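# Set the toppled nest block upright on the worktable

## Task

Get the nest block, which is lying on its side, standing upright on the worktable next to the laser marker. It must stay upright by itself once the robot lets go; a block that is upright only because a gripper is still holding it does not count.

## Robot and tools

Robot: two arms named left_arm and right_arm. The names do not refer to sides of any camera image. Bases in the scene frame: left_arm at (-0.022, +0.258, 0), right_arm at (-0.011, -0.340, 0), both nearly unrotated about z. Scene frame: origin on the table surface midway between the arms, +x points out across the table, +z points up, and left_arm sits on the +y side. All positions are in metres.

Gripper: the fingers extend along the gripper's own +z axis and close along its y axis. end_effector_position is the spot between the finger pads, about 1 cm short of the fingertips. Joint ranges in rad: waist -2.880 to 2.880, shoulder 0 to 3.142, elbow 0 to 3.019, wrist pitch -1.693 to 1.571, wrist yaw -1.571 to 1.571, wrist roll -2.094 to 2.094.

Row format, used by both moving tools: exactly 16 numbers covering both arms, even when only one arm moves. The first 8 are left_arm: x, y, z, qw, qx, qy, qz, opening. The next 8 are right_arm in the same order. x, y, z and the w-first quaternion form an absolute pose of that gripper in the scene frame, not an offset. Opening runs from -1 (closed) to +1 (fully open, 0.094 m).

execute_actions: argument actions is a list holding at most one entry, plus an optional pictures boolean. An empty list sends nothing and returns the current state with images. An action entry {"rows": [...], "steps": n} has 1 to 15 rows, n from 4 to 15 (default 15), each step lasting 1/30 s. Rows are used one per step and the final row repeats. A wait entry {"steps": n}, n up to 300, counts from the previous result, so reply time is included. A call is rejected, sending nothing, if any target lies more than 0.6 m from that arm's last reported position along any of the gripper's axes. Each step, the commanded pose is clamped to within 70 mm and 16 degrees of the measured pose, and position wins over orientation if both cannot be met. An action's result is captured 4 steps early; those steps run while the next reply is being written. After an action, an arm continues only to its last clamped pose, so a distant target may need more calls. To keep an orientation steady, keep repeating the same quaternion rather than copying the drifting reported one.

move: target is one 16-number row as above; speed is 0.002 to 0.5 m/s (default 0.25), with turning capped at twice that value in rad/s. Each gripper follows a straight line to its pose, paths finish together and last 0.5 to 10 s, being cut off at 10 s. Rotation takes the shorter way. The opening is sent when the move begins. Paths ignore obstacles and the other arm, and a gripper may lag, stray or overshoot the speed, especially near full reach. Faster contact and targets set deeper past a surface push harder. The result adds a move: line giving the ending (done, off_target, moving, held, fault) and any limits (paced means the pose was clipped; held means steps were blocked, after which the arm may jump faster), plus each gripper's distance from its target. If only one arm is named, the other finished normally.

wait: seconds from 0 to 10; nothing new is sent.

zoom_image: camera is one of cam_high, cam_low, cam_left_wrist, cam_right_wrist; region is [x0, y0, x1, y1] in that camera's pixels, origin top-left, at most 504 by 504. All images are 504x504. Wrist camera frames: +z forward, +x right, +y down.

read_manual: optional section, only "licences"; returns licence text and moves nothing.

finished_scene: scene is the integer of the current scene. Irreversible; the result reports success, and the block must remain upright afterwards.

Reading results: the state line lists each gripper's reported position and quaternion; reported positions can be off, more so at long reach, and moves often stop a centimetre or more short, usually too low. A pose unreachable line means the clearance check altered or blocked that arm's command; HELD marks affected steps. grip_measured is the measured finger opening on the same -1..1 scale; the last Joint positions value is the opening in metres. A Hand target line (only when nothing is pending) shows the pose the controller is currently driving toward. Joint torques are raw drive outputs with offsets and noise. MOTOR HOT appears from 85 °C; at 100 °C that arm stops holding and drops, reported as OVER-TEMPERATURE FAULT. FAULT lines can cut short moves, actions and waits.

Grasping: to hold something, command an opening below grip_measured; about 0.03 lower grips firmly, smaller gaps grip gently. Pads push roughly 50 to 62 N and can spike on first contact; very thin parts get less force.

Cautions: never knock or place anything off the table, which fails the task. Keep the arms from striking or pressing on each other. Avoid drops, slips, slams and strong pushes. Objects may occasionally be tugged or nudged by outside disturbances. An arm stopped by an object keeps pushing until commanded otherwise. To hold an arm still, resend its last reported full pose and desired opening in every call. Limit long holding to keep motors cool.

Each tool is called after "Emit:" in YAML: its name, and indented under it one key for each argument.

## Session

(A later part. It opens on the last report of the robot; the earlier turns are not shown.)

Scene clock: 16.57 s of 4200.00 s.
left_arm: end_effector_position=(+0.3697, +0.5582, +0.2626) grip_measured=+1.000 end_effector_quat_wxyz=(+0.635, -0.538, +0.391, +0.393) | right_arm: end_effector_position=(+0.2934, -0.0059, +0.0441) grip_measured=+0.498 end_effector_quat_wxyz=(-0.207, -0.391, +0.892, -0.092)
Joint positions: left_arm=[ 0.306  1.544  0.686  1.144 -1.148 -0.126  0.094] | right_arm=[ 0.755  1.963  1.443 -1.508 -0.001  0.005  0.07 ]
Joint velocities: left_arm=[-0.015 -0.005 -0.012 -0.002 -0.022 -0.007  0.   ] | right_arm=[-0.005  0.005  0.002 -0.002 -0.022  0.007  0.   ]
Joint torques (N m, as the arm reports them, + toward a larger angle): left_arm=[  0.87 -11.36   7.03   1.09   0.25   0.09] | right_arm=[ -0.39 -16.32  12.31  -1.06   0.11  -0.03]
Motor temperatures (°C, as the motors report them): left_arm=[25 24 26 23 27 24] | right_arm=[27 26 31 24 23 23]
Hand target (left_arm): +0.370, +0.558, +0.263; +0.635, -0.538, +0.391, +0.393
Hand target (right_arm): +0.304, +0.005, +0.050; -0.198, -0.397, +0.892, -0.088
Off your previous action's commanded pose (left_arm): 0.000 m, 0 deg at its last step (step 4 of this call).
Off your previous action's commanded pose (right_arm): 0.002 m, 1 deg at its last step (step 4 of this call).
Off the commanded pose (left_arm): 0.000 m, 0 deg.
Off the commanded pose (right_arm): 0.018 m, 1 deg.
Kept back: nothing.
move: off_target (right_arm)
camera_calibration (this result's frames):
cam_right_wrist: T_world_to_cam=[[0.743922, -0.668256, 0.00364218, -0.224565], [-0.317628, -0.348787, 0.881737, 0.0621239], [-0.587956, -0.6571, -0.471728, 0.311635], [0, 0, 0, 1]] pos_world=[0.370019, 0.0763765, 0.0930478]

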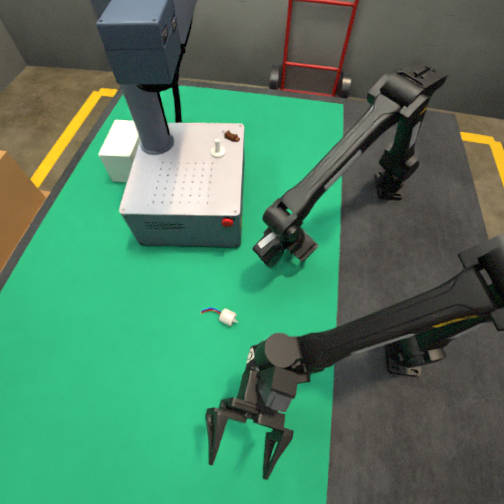

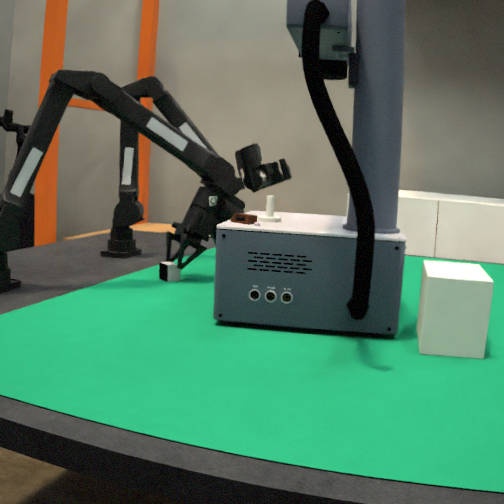

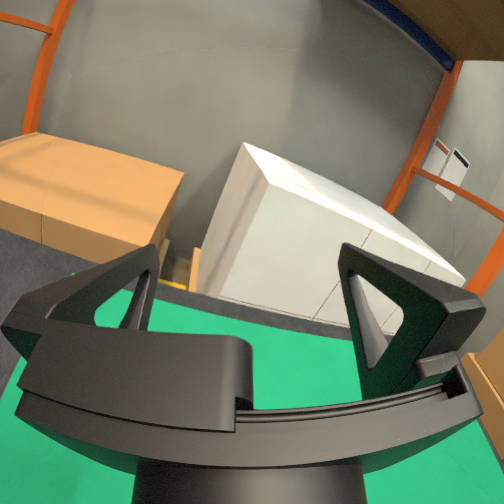

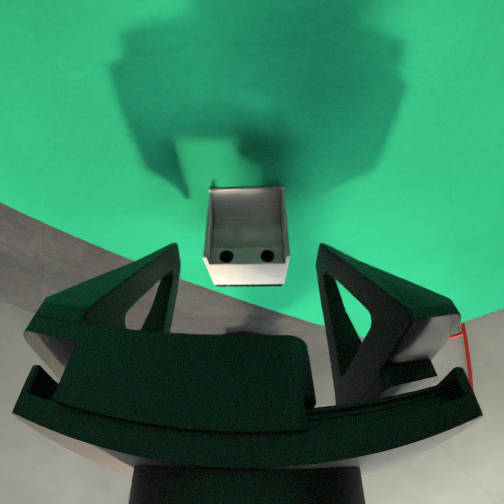

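Emit:
move:
  target: [0.3697,0.5582,0.2626,0.635,-0.538,0.391,0.393,1,0.298,-0.002,0.03,-0.198,-0.397,0.892,-0.088,0.3]
  speed: 0.05

Emit:
execute_actions:
  actions:
    - {"rows":[[0.3697,0.5582,0.2626,0.635,-0.538,0.391,0.393,1,0.298,-0.002,0.03,-0.198,-0.397,0.892,-0.088,-0.22]],"steps":12}
  pictures: true

Scene clock: 22.67 s of 4200.00 s.
left_arm: end_effector_position=(+0.3697, +0.5582, +0.2626) grip_measured=+1.000 end_effector_quat_wxyz=(+0.635, -0.538, +0.391, +0.393) | right_arm: end_effector_position=(+0.2988, -0.0000, +0.0403) grip_measured=+0.302 end_effector_quat_wxyz=(-0.191, -0.393, +0.895, -0.085)
Joint positions: left_arm=[ 0.306  1.544  0.686  1.144 -1.148 -0.126  0.094] | right_arm=[ 0.755  1.963  1.443 -1.472 -0.001  0.004  0.061]
Joint velocities: left_arm=[ 0.005 -0.005 -0.012 -0.007 -0.022 -0.007  0.   ] | right_arm=[ 0.005 -0.015 -0.002 -0.012 -0.022  0.037  0.001]
Joint torques (N m, as the arm reports them, + toward a larger angle): left_arm=[  0.52 -11.34   7.03   1.02   0.26   0.09] | right_arm=[ -0.39 -16.15   7.62  -0.31   0.1   -0.04]
Motor temperatures (°C, as the motors report them): left_arm=[25 24 26 23 27 24] | right_arm=[27 27 31 24 23 23]
Hand target (left_arm): +0.370, +0.558, +0.263; +0.635, -0.538, +0.391, +0.393
Hand target (right_arm): +0.298, -0.002, +0.030; -0.198, -0.397, +0.892, -0.088
Off the commanded pose (left_arm): 0.000 m, 0 deg.
Off the commanded pose (right_arm): 0.011 m, 1 deg.
Kept back: nothing.
After step 90, 2.40 s passed at rest.
move: off_target (right_arm)
camera_calibration (this result's frames):
cam_right_wrist: T_world_to_cam=[[0.744064, -0.668098, 0.00374649, -0.224656], [-0.338491, -0.372133, 0.864257, 0.076138], [-0.576014, -0.644331, -0.503036, 0.314588], [0, 0, 0, 1]] pos_world=[0.374138, 0.0809402, 0.0932882]

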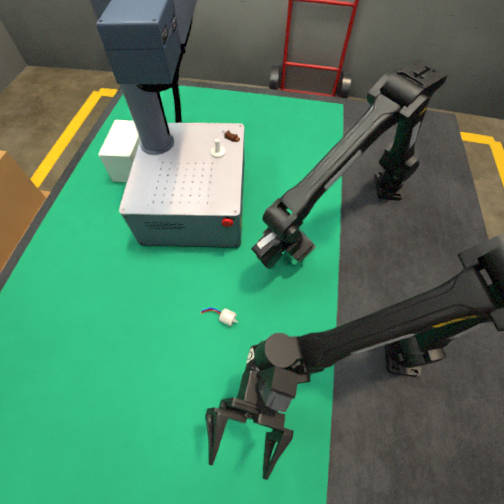

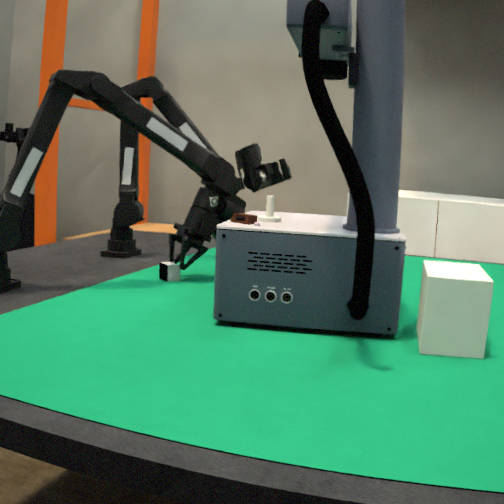

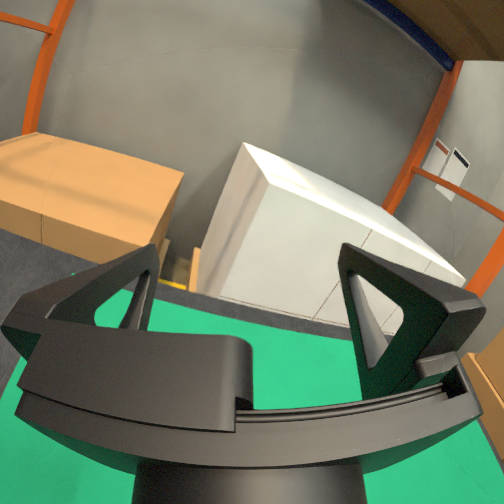

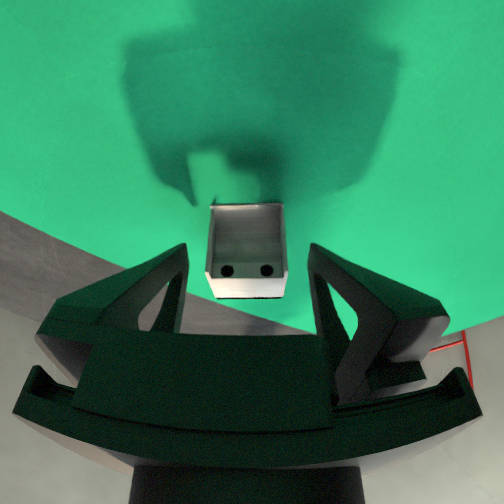

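Scene clock: 22.93 s of 4200.00 s.
left_arm: end_effector_position=(+0.3697, +0.5582, +0.2626) grip_measured=+1.000 end_effector_quat_wxyz=(+0.635, -0.538, +0.391, +0.393) | right_arm: end_effector_position=(+0.2987, +0.0003, +0.0402) grip_measured=-0.182 end_effector_quat_wxyz=(-0.191, -0.393, +0.896, -0.084)
Joint positions: left_arm=[ 0.306  1.544  0.686  1.144 -1.148 -0.126  0.094] | right_arm=[ 0.755  1.963  1.443 -1.471 -0.002  0.004  0.038]
Joint velocities: left_arm=[ 0.005 -0.005 -0.017 -0.012 -0.022 -0.022  0.   ] | right_arm=[-0.005 -0.005  0.007  0.012  0.051 -0.022 -0.001]
Joint torques (N m, as the arm reports them, + toward a larger angle): left_arm=[  0.41 -11.28   6.92   1.02   0.25   0.07] | right_arm=[ -0.41 -16.52   7.81  -0.29   0.14  -0.03]
Motor temperatures (°C, as the motors report them): left_arm=[25 24 26 23 27 24] | right_arm=[27 27 31 24 23 23]
Steps of this call (steps 1 to 8: the first 8 steps of this action). Readings (end_effector_position):
1: left_arm (+0.3697, +0.5582, +0.2626) | right_arm (+0.2988, -0.0000, +0.0403)
2: left_arm (+0.3697, +0.5582, +0.2626) | right_arm (+0.2988, -0.0000, +0.0403)
4: left_arm (+0.3697, +0.5582, +0.2626) | right_arm (+0.2987, +0.0003, +0.0402)
8: the state above
camera_calibration (this result's frames):
cam_right_wrist: T_world_to_cam=[[0.743648, -0.668567, 0.00236224, -0.224215], [-0.338501, -0.373463, 0.86368, 0.0763932], [-0.576546, -0.643073, -0.504036, 0.314953], [0, 0, 0, 1]] pos_world=[0.374182, 0.0811651, 0.0932981]

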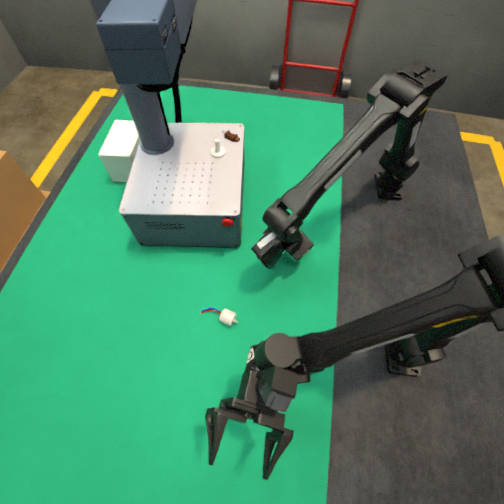

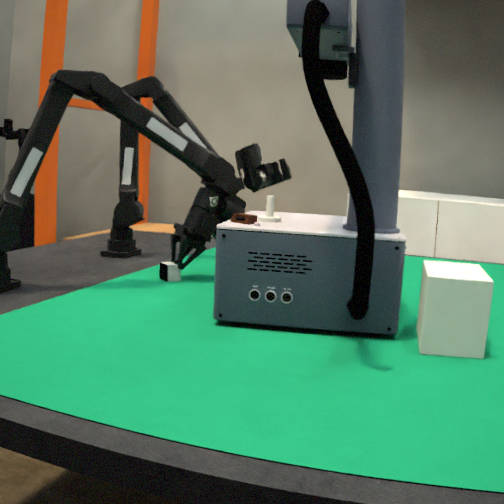

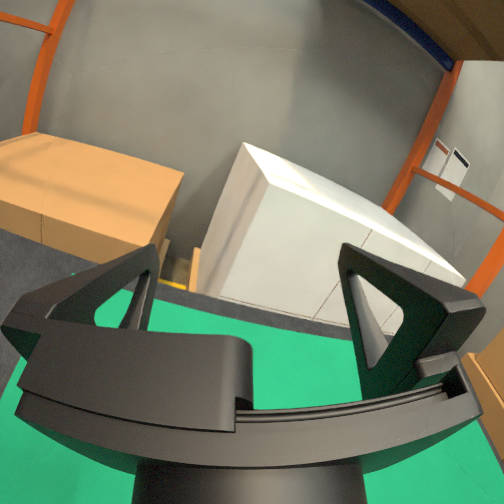

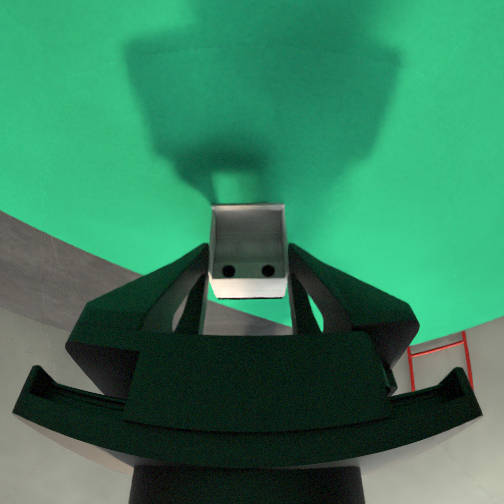

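Too shallow.

Emit:
move:
  target: [0.3697,0.5582,0.2626,0.635,-0.538,0.391,0.393,1,0.279,-0.022,0.022,-0.198,-0.397,0.892,-0.088,0.3]
  speed: 0.05

Scene clock: 24.13 s of 4200.00 s.
left_arm: end_effector_position=(+0.3697, +0.5582, +0.2626) grip_measured=+1.000 end_effector_quat_wxyz=(+0.635, -0.538, +0.391, +0.393) | right_arm: end_effector_position=(+0.2805, -0.0198, +0.0220) grip_measured=+0.298 end_effector_quat_wxyz=(-0.201, -0.392, +0.893, -0.089)
Joint positions: left_arm=[ 0.306  1.544  0.686  1.144 -1.148 -0.126  0.094] | right_arm=[ 0.755  1.942  1.346 -1.417 -0.001  0.004  0.061]
Joint velocities: left_arm=[-0.005 -0.005  0.002 -0.017  0.081  0.037  0.   ] | right_arm=[-0.005 -0.005  0.002  0.017 -0.007 -0.022  0.   ]
Joint torques (N m, as the arm reports them, + toward a larger angle): left_arm=[  0.72 -11.65   7.01   0.91   0.28   0.07] | right_arm=[ -0.28 -17.91   6.43  -0.36   0.11  -0.02]
Motor temperatures (°C, as the motors report them): left_arm=[25 24 26 23 27 24] | right_arm=[27 27 31 24 23 23]
Hand target (left_arm): +0.370, +0.558, +0.263; +0.635, -0.538, +0.391, +0.393
Hand target (right_arm): +0.279, -0.022, +0.022; -0.198, -0.397, +0.892, -0.088
Off your previous action's commanded pose (left_arm): 0.000 m, 0 deg at its last step (step 4 of this call).
Off your previous action's commanded pose (right_arm): 0.010 m, 1 deg at its last step (step 4 of this call).
Off the commanded pose (left_arm): 0.000 m, 0 deg.
Off the commanded pose (right_arm): 0.003 m, 1 deg.
Kept back: nothing.
move: done
camera_calibration (this result's frames):
cam_right_wrist: T_world_to_cam=[[0.7439, -0.668285, 0.00289526, -0.224192], [-0.325648, -0.358705, 0.874805, 0.0748393], [-0.58358, -0.65171, -0.484466, 0.283686], [0, 0, 0, 1]] pos_world=[0.356701, 0.0619018, 0.0726155]

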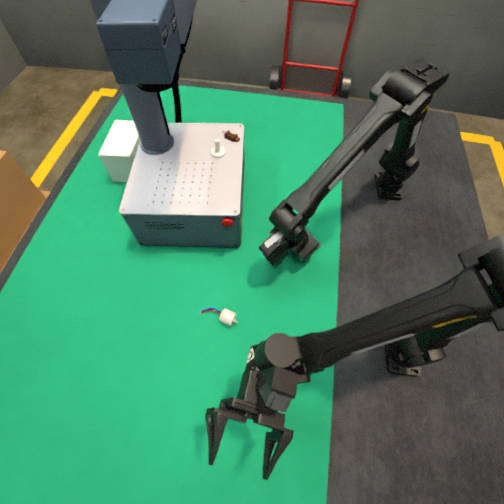

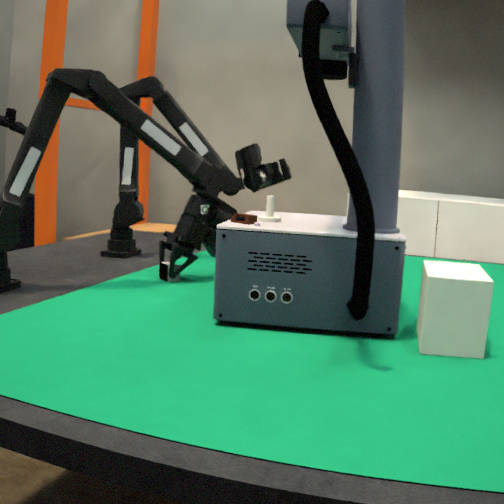

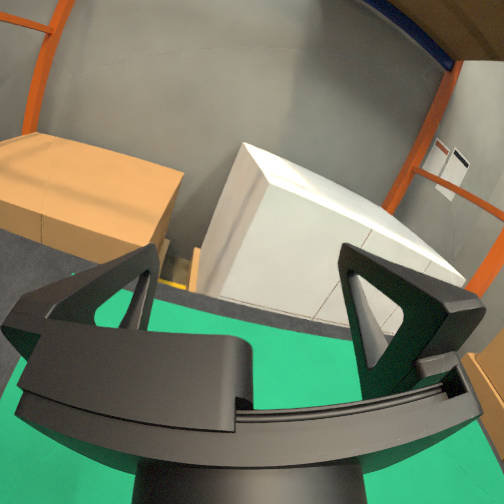

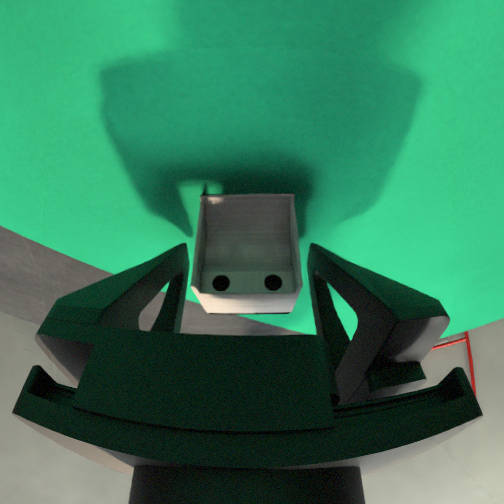

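Emit:
execute_actions:
  actions:
    - {"rows":[[0.3697,0.5582,0.2626,0.635,-0.538,0.391,0.393,1,0.279,-0.022,0.022,-0.198,-0.397,0.892,-0.088,-0.22]],"steps":10}

Emit:
move:
  target: [0.3697,0.5582,0.2626,0.635,-0.538,0.391,0.393,1,0.39,-0.03,0.33,0.36,-0.27,0.88,0.11,-0.22]
  speed: 0.35

Emit:
move:
  target: [0.3697,0.5582,0.2626,0.635,-0.538,0.391,0.393,1,0.61,-0.055,0.26,0.535,-0.073,0.84,0.047,-0.22]

Scene clock: 24.47 s of 4200.00 s.
left_arm: end_effector_position=(+0.3697, +0.5582, +0.2626) grip_measured=+1.000 end_effector_quat_wxyz=(+0.635, -0.538, +0.391, +0.393) | right_arm: end_effector_position=(+0.2808, -0.0198, +0.0221) grip_measured=-0.159 end_effector_quat_wxyz=(-0.200, -0.392, +0.893, -0.089)
Joint positions: left_arm=[ 0.306  1.544  0.686  1.144 -1.148 -0.126  0.094] | right_arm=[ 0.755  1.942  1.346 -1.417 -0.001  0.004  0.04 ]
Joint velocities: left_arm=[ 0.005 -0.015 -0.012 -0.007 -0.007  0.022  0.   ] | right_arm=[ 0.005  0.005 -0.007 -0.012 -0.007 -0.066  0.   ]
Joint torques (N m, as the arm reports them, + toward a larger angle): left_arm=[  0.99 -11.16   7.03   0.99   0.24   0.06] | right_arm=[ -0.21 -17.65   6.45  -0.28   0.08  -0.02]
Motor temperatures (°C, as the motors report them): left_arm=[25 24 26 23 27 24] | right_arm=[27 27 31 24 23 23]
Steps of this call (steps 1 to 4: nothing new was sent; steps 5 to 10: the first 6 steps of this action). Readings (end_effector_position):
5: left_arm (+0.3697, +0.5582, +0.2626) | right_arm (+0.2806, -0.0197, +0.0221)
6: left_arm (+0.3697, +0.5582, +0.2626) | right_arm (+0.2806, -0.0197, +0.0221)
8: left_arm (+0.3697, +0.5582, +0.2626) | right_arm (+0.2807, -0.0197, +0.0221)
10: the state above

Scene clock: 26.90 s of 4200.00 s.
left_arm: end_effector_position=(+0.3697, +0.5582, +0.2626) grip_measured=+1.000 end_effector_quat_wxyz=(+0.635, -0.538, +0.391, +0.393) | right_arm: end_effector_position=(+0.3888, -0.0281, +0.3325) grip_measured=-0.158 end_effector_quat_wxyz=(+0.357, -0.279, +0.885, +0.109)
Joint positions: left_arm=[ 0.306  1.544  0.686  1.144 -1.148 -0.126  0.094] | right_arm=[ 0.604  1.22   1.222 -0.809  0.053  0.047  0.04 ]
Joint velocities: left_arm=[-0.015 -0.024 -0.002  0.002  0.066  0.037  0.   ] | right_arm=[-0.024 -0.015 -0.002 -0.017 -0.095  0.022 -0.   ]
Joint torques (N m, as the arm reports them, + toward a larger angle): left_arm=[  0.76 -11.3    7.03   0.88   0.28   0.09] | right_arm=[  0.1  -10.61  10.57   2.35   0.13   0.19]
Motor temperatures (°C, as the motors report them): left_arm=[25 24 26 23 27 24] | right_arm=[27 27 31 24 23 23]
Hand target (left_arm): +0.370, +0.558, +0.263; +0.635, -0.538, +0.391, +0.393
Hand target (right_arm): +0.391, -0.030, +0.331; +0.362, -0.271, +0.885, +0.111
Off your previous action's commanded pose (left_arm): 0.000 m, 0 deg at its last step (step 4 of this call).
Off your previous action's commanded pose (right_arm): 0.003 m, 1 deg at its last step (step 4 of this call).
Off the commanded pose (left_arm): 0.000 m, 0 deg.
Off the commanded pose (right_arm): 0.003 m, 1 deg.
Kept back: nothing.
move: done
camera_calibration (this result's frames):
cam_right_wrist: T_world_to_cam=[[0.574063, -0.818626, 0.0174276, -0.2542], [-0.809012, -0.570347, -0.142139, 0.355643], [0.126298, 0.0674975, -0.989693, 0.404084], [0, 0, 0, 1]] pos_world=[0.382611, -0.0325296, 0.4549]

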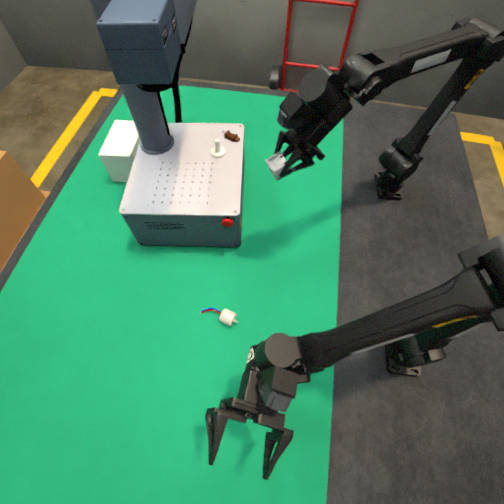

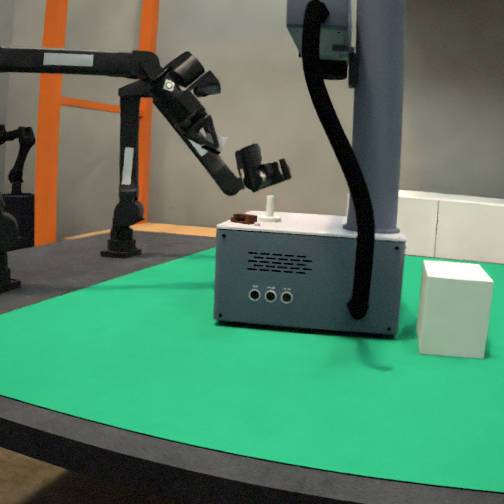

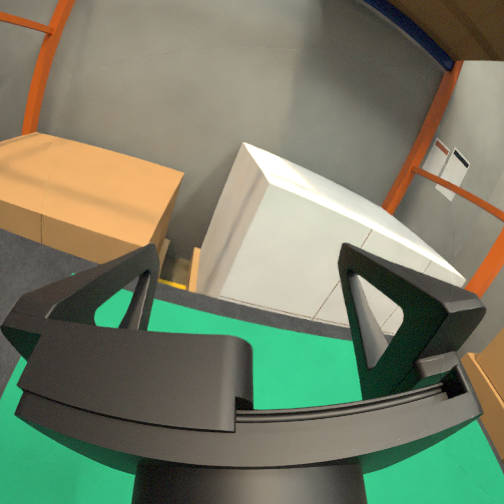

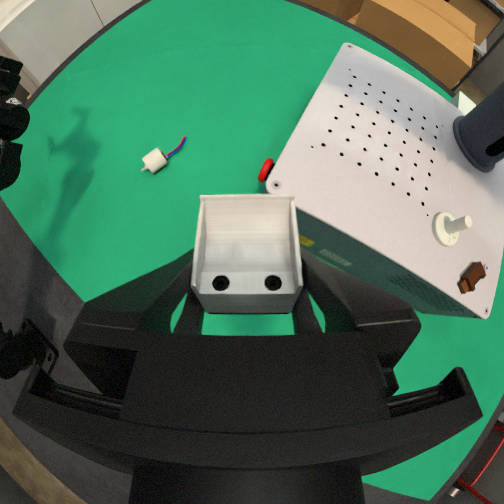

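Scene clock: 28.60 s of 4200.00 s.
left_arm: end_effector_position=(+0.3697, +0.5582, +0.2626) grip_measured=+1.000 end_effector_quat_wxyz=(+0.635, -0.538, +0.391, +0.393) | right_arm: end_effector_position=(+0.5939, -0.0645, +0.2187) grip_measured=-0.158 end_effector_quat_wxyz=(+0.502, -0.088, +0.860, +0.033)
Joint positions: left_arm=[ 0.306  1.544  0.686  1.144 -1.148 -0.126  0.094] | right_arm=[ 0.424  1.632  1.193 -0.102  0.289  0.134  0.04 ]
Joint velocities: left_arm=[-0.015  0.005 -0.012 -0.002 -0.007 -0.037  0.   ] | right_arm=[-0.005 -0.005 -0.007  0.002 -0.037  0.037 -0.001]
Joint torques (N m, as the arm reports them, + toward a larger angle): left_arm=[  0.57 -11.17   7.02   0.96   0.27   0.06] | right_arm=[ -0.49 -16.65  15.51   2.81   0.26   0.21]
Motor temperatures (°C, as the motors report them): left_arm=[25 24 26 23 27 24] | right_arm=[27 27 31 24 23 23]
Hand target (left_arm): +0.370, +0.558, +0.263; +0.635, -0.538, +0.391, +0.393
Hand target (right_arm): +0.608, -0.059, +0.258; +0.534, -0.073, +0.841, +0.048
Off the commanded pose (left_arm): 0.000 m, 0 deg.
Off the commanded pose (right_arm): 0.045 m, 5 deg.
Kept back: nothing.
move: off_target (right_arm)
camera_calibration (this result's frames):
cam_right_wrist: T_world_to_cam=[[0.182558, -0.982249, 0.0431269, -0.183399], [-0.889392, -0.18368, -0.418621, 0.617791], [0.419112, 0.0380657, -0.907136, 0.0742139], [0, 0, 0, 1]] pos_world=[0.551835, -0.0694932, 0.333852]

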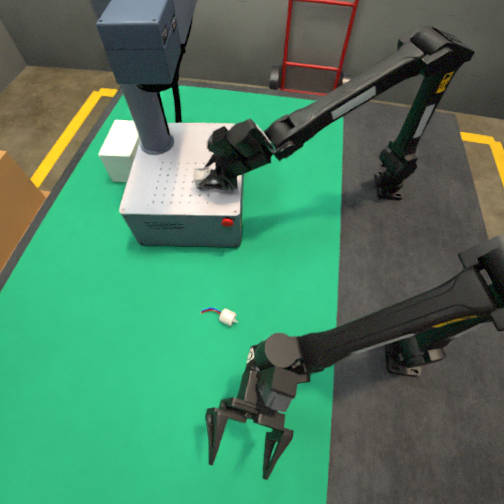

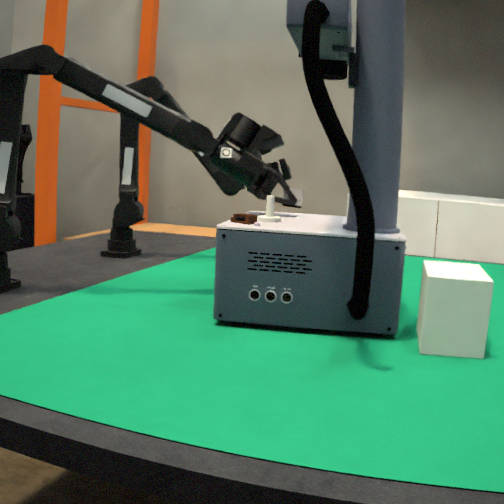

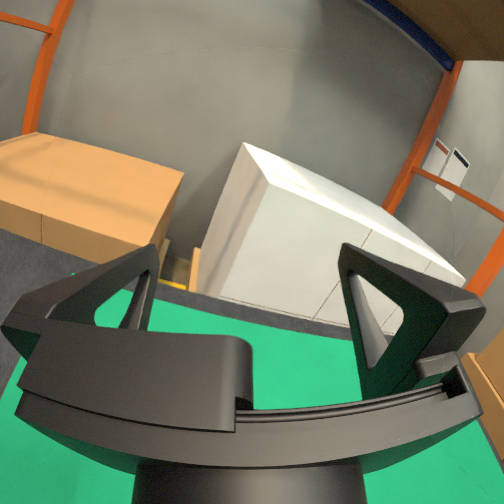

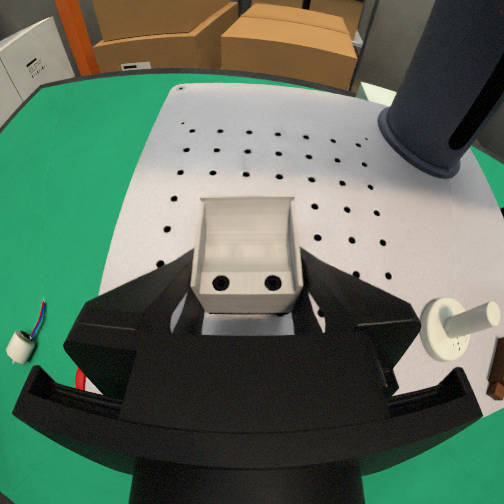

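Emit:
move:
  target: [0.3697,0.5582,0.2626,0.635,-0.538,0.391,0.393,1,0.592,-0.058,0.198,0.535,-0.073,0.84,0.047,-0.22]
  speed: 0.04

Emit:
zoom_image:
  camera: "cam_low"
  region: [220, 160, 340, 240]

Scene clock: 30.20 s of 4200.00 s.
left_arm: end_effector_position=(+0.3697, +0.5582, +0.2626) grip_measured=+1.000 end_effector_quat_wxyz=(+0.635, -0.538, +0.391, +0.393) | right_arm: end_effector_position=(+0.5933, -0.0617, +0.2051) grip_measured=-0.158 end_effector_quat_wxyz=(+0.534, -0.076, +0.841, +0.043)
Joint positions: left_arm=[ 0.306  1.544  0.686  1.144 -1.148 -0.126  0.094] | right_arm=[0.432 1.651 1.128 0.06  0.305 0.14  0.04 ]
Joint velocities: left_arm=[-0.005  0.005 -0.007 -0.002  0.037 -0.051  0.   ] | right_arm=[-0.005 -0.005  0.007  0.017  0.066  0.022 -0.001]
Joint torques (N m, as the arm reports them, + toward a larger angle): left_arm=[  0.55 -11.6    6.9    0.94   0.23   0.08] | right_arm=[  0.27 -14.58   9.77   2.71   0.26   0.15]
Motor temperatures (°C, as the motors report them): left_arm=[25 24 26 23 27 24] | right_arm=[27 27 31 24 23 23]
Hand target (left_arm): +0.370, +0.558, +0.263; +0.635, -0.538, +0.391, +0.393
Hand target (right_arm): +0.592, -0.058, +0.198; +0.535, -0.073, +0.840, +0.047
Off the commanded pose (left_arm): 0.000 m, 0 deg.
Off the commanded pose (right_arm): 0.008 m, 1 deg.
Kept back: nothing.
move: done
camera_calibration (this result's frames):
cam_right_wrist: T_world_to_cam=[[0.171952, -0.984903, 0.0199725, -0.16905], [-0.858936, -0.159825, -0.486502, 0.609425], [0.482349, 0.0664997, -0.873451, 0.0192651], [0, 0, 0, 1]] pos_world=[0.543233, -0.0703777, 0.31669]

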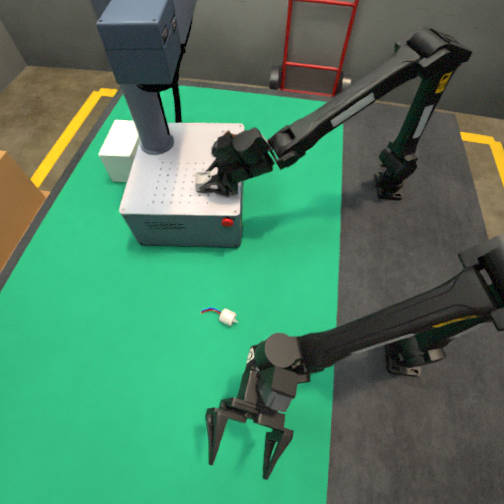

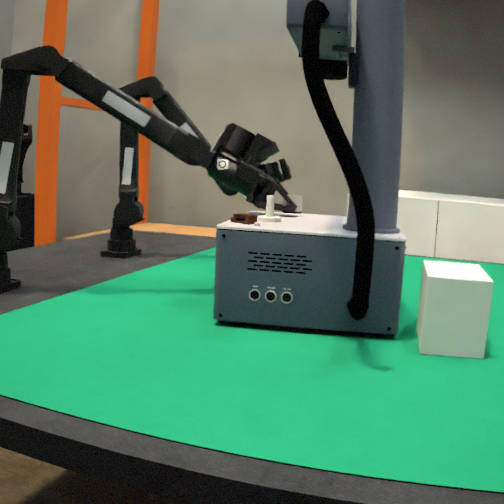

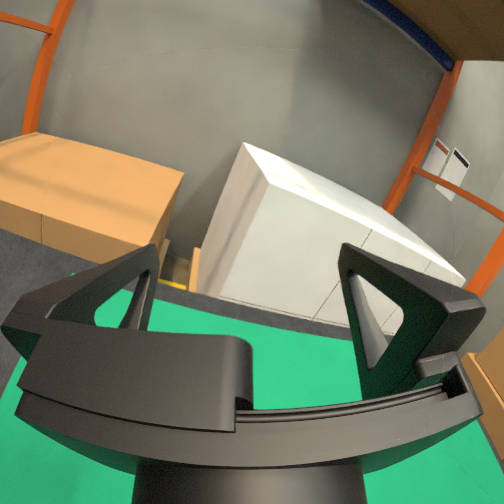

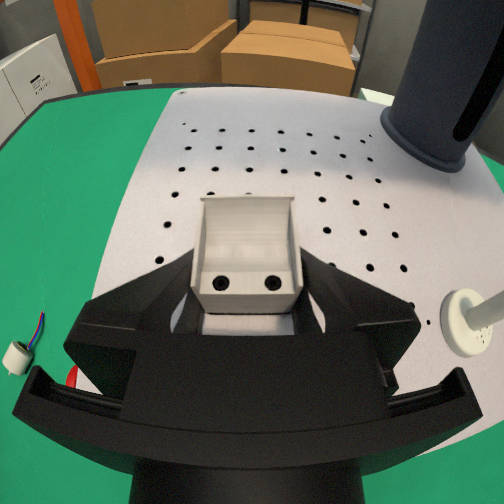

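Region (220, 160, 340, 240) of cam_low's 504x504 image, scaled by 4.200, with more detail than that image has.

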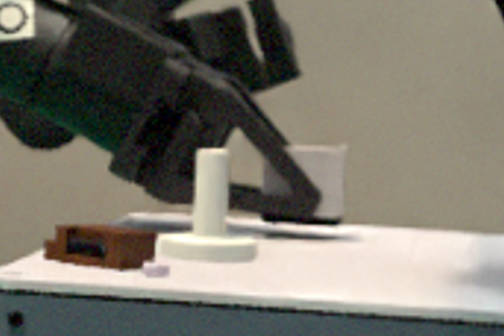

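Emit:
move:
  target: [0.3697,0.5582,0.2626,0.635,-0.538,0.391,0.393,1,0.592,-0.058,0.188,0.53,-0.073,0.844,0.047,-0.22]
  speed: 0.03

Emit:
execute_actions:
  actions:
    - {"rows":[[0.3697,0.5582,0.2626,0.635,-0.538,0.391,0.393,1,0.592,-0.058,0.197,0.53,-0.073,0.844,0.047,0.3]],"steps":8}

Emit:
move:
  target: [0.3697,0.5582,0.2626,0.635,-0.538,0.391,0.393,1,0.49,-0.078,0.27,0.535,-0.073,0.84,0.047,0.3]

Scene clock: 31.37 s of 4200.00 s.
left_arm: end_effector_position=(+0.3697, +0.5582, +0.2626) grip_measured=+1.000 end_effector_quat_wxyz=(+0.635, -0.538, +0.391, +0.393) | right_arm: end_effector_position=(+0.5943, -0.0612, +0.1992) grip_measured=-0.158 end_effector_quat_wxyz=(+0.532, -0.074, +0.842, +0.044)
Joint positions: left_arm=[ 0.306  1.544  0.686  1.144 -1.148 -0.126  0.094] | right_arm=[0.432 1.661 1.126 0.068 0.305 0.145 0.04 ]
Joint velocities: left_arm=[-0.024 -0.005 -0.012 -0.007 -0.022  0.022  0.   ] | right_arm=[ 0.005 -0.015 -0.002 -0.037 -0.007 -0.037  0.   ]
Joint torques (N m, as the arm reports them, + toward a larger angle): left_arm=[  0.64 -11.31   7.08   0.9    0.27   0.08] | right_arm=[  0.13 -14.04   9.27   2.68   0.13   0.18]
Motor temperatures (°C, as the motors report them): left_arm=[25 24 26 23 27 24] | right_arm=[27 27 31 24 23 23]
Hand target (left_arm): +0.370, +0.558, +0.263; +0.635, -0.538, +0.391, +0.393
Hand target (right_arm): +0.592, -0.058, +0.188; +0.530, -0.073, +0.844, +0.047
Off the commanded pose (left_arm): 0.000 m, 0 deg.
Off the commanded pose (right_arm): 0.012 m, 0 deg.
Kept back: nothing.
move: off_target (right_arm)
camera_calibration (this result's frames):
cam_right_wrist: T_world_to_cam=[[0.169935, -0.985313, 0.0167544, -0.166768], [-0.861258, -0.156759, -0.483386, 0.608398], [0.478913, 0.0677143, -0.875247, 0.0161335], [0, 0, 0, 1]] pos_world=[0.5446, -0.070039, 0.311006]

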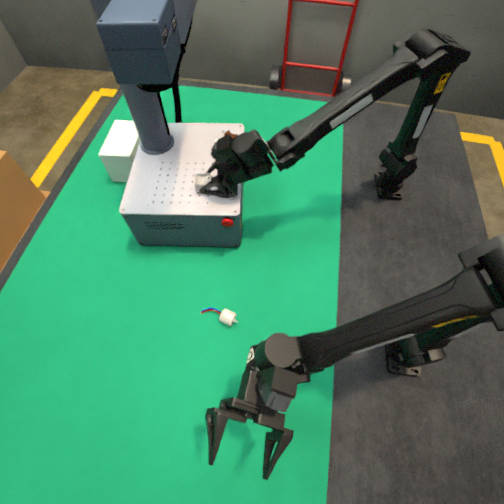

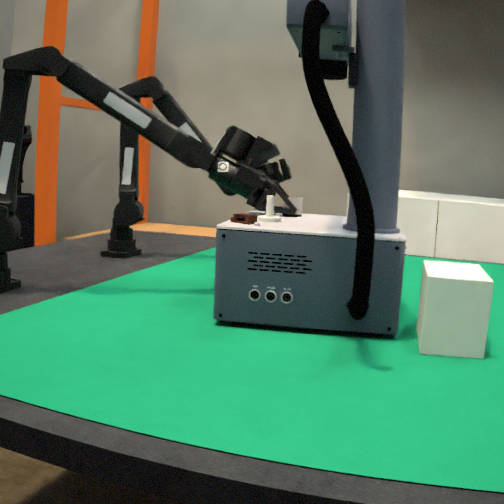

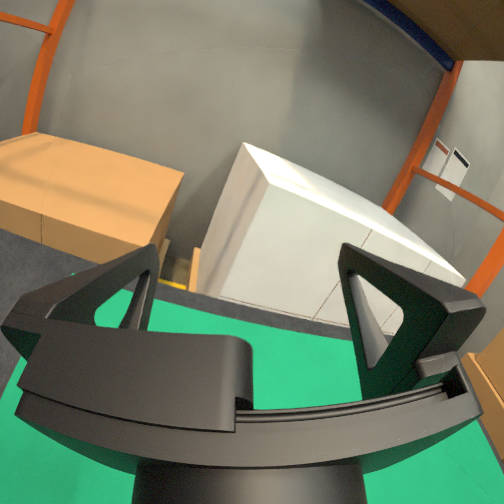

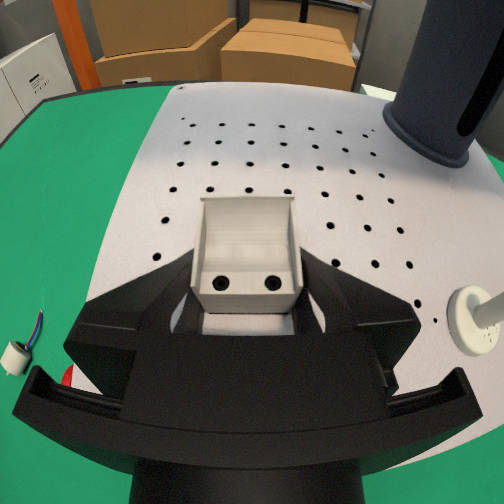

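Scene clock: 31.50 s of 4200.00 s.
left_arm: end_effector_position=(+0.3697, +0.5582, +0.2626) grip_measured=+1.000 end_effector_quat_wxyz=(+0.635, -0.538, +0.391, +0.393) | right_arm: end_effector_position=(+0.5943, -0.0612, +0.1992) grip_measured=+0.294 end_effector_quat_wxyz=(+0.532, -0.074, +0.842, +0.044)
Joint positions: left_arm=[ 0.306  1.544  0.686  1.144 -1.148 -0.126  0.094] | right_arm=[0.432 1.661 1.126 0.068 0.305 0.145 0.061]
Joint velocities: left_arm=[-0.005  0.015  0.012 -0.002  0.081 -0.037  0.   ] | right_arm=[ 0.005 -0.005 -0.012  0.007 -0.007  0.066  0.008]
Joint torques (N m, as the arm reports them, + toward a larger angle): left_arm=[  0.55 -11.25   6.99   0.91   0.27   0.03] | right_arm=[ -0.13 -15.36  10.43   1.65   0.13   0.17]
Motor temperatures (°C, as the motors report them): left_arm=[25 24 26 23 27 24] | right_arm=[27 27 31 24 23 23]
Steps of this call (steps 1 to 4: the first 4 steps of this action). Readings (end_effector_position):
1: left_arm (+0.3697, +0.5582, +0.2626) | right_arm (+0.5943, -0.0612, +0.1992)
2: left_arm (+0.3697, +0.5582, +0.2626) | right_arm (+0.5943, -0.0612, +0.1992)
4: the state above

Scene clock: 32.87 s of 4200.00 s.
left_arm: end_effector_position=(+0.3697, +0.5582, +0.2626) grip_measured=+1.000 end_effector_quat_wxyz=(+0.635, -0.538, +0.391, +0.393) | right_arm: end_effector_position=(+0.4918, -0.0759, +0.2915) grip_measured=+0.298 end_effector_quat_wxyz=(+0.550, -0.072, +0.830, +0.053)
Joint positions: left_arm=[ 0.306  1.544  0.686  1.144 -1.148 -0.126  0.094] | right_arm=[ 0.519  1.314  0.981 -0.099  0.38   0.177  0.061]
Joint velocities: left_arm=[ 0.005 -0.005  0.002  0.002 -0.022  0.022  0.   ] | right_arm=[-0.005  0.015 -0.012 -0.002 -0.095 -0.007 -0.   ]
Joint torques (N m, as the arm reports them, + toward a larger angle): left_arm=[  0.76 -11.18   7.04   0.95   0.24   0.09] | right_arm=[-0.23 -9.03 10.01  1.4   0.22  0.21]
Motor temperatures (°C, as the motors report them): left_arm=[25 24 26 23 27 24] | right_arm=[27 27 31 24 23 23]
Hand target (left_arm): +0.370, +0.558, +0.263; +0.635, -0.538, +0.391, +0.393
Hand target (right_arm): +0.490, -0.077, +0.272; +0.535, -0.073, +0.840, +0.046
Off your previous action's commanded pose (left_arm): 0.000 m, 0 deg at its last step (step 4 of this call).
Off your previous action's commanded pose (right_arm): 0.004 m, 0 deg at its last step (step 4 of this call).
Off the commanded pose (left_arm): 0.000 m, 0 deg.
Off the commanded pose (right_arm): 0.022 m, 2 deg.
Kept back: nothing.
move: off_target (right_arm)
camera_calibration (this result's frames):
cam_right_wrist: T_world_to_cam=[[0.175398, -0.984489, 0.0042272, -0.164371], [-0.838979, -0.151718, -0.522586, 0.563248], [0.515121, 0.0881139, -0.852576, 0.124102], [0, 0, 0, 1]] pos_world=[0.437456, -0.0873019, 0.400847]

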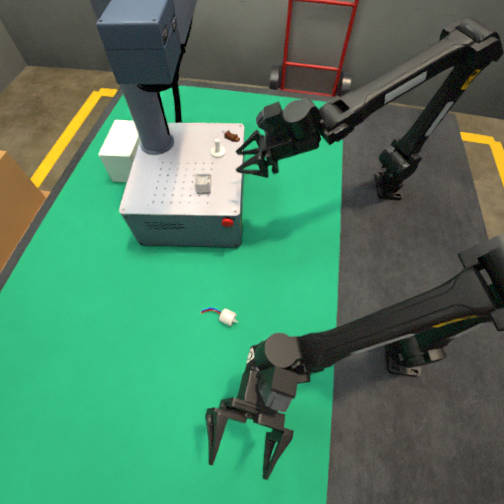

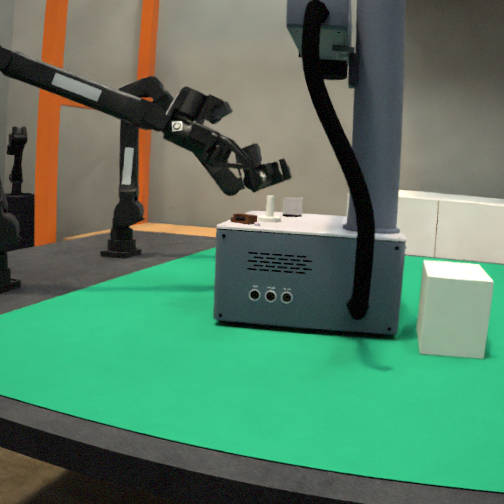

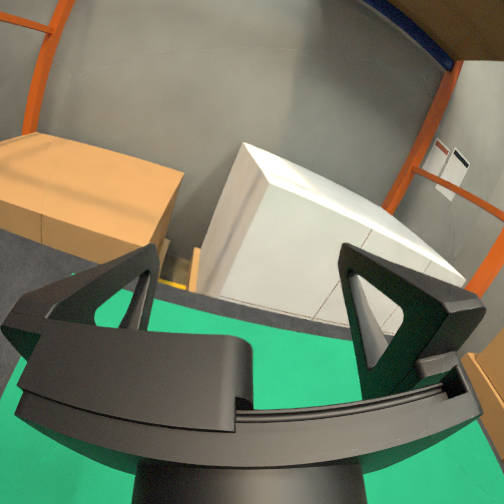

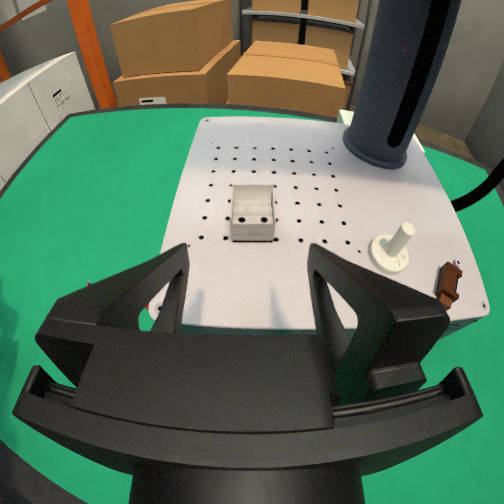

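Emit:
finished_scene:
  scene: 1

The scene is finished: the task was done.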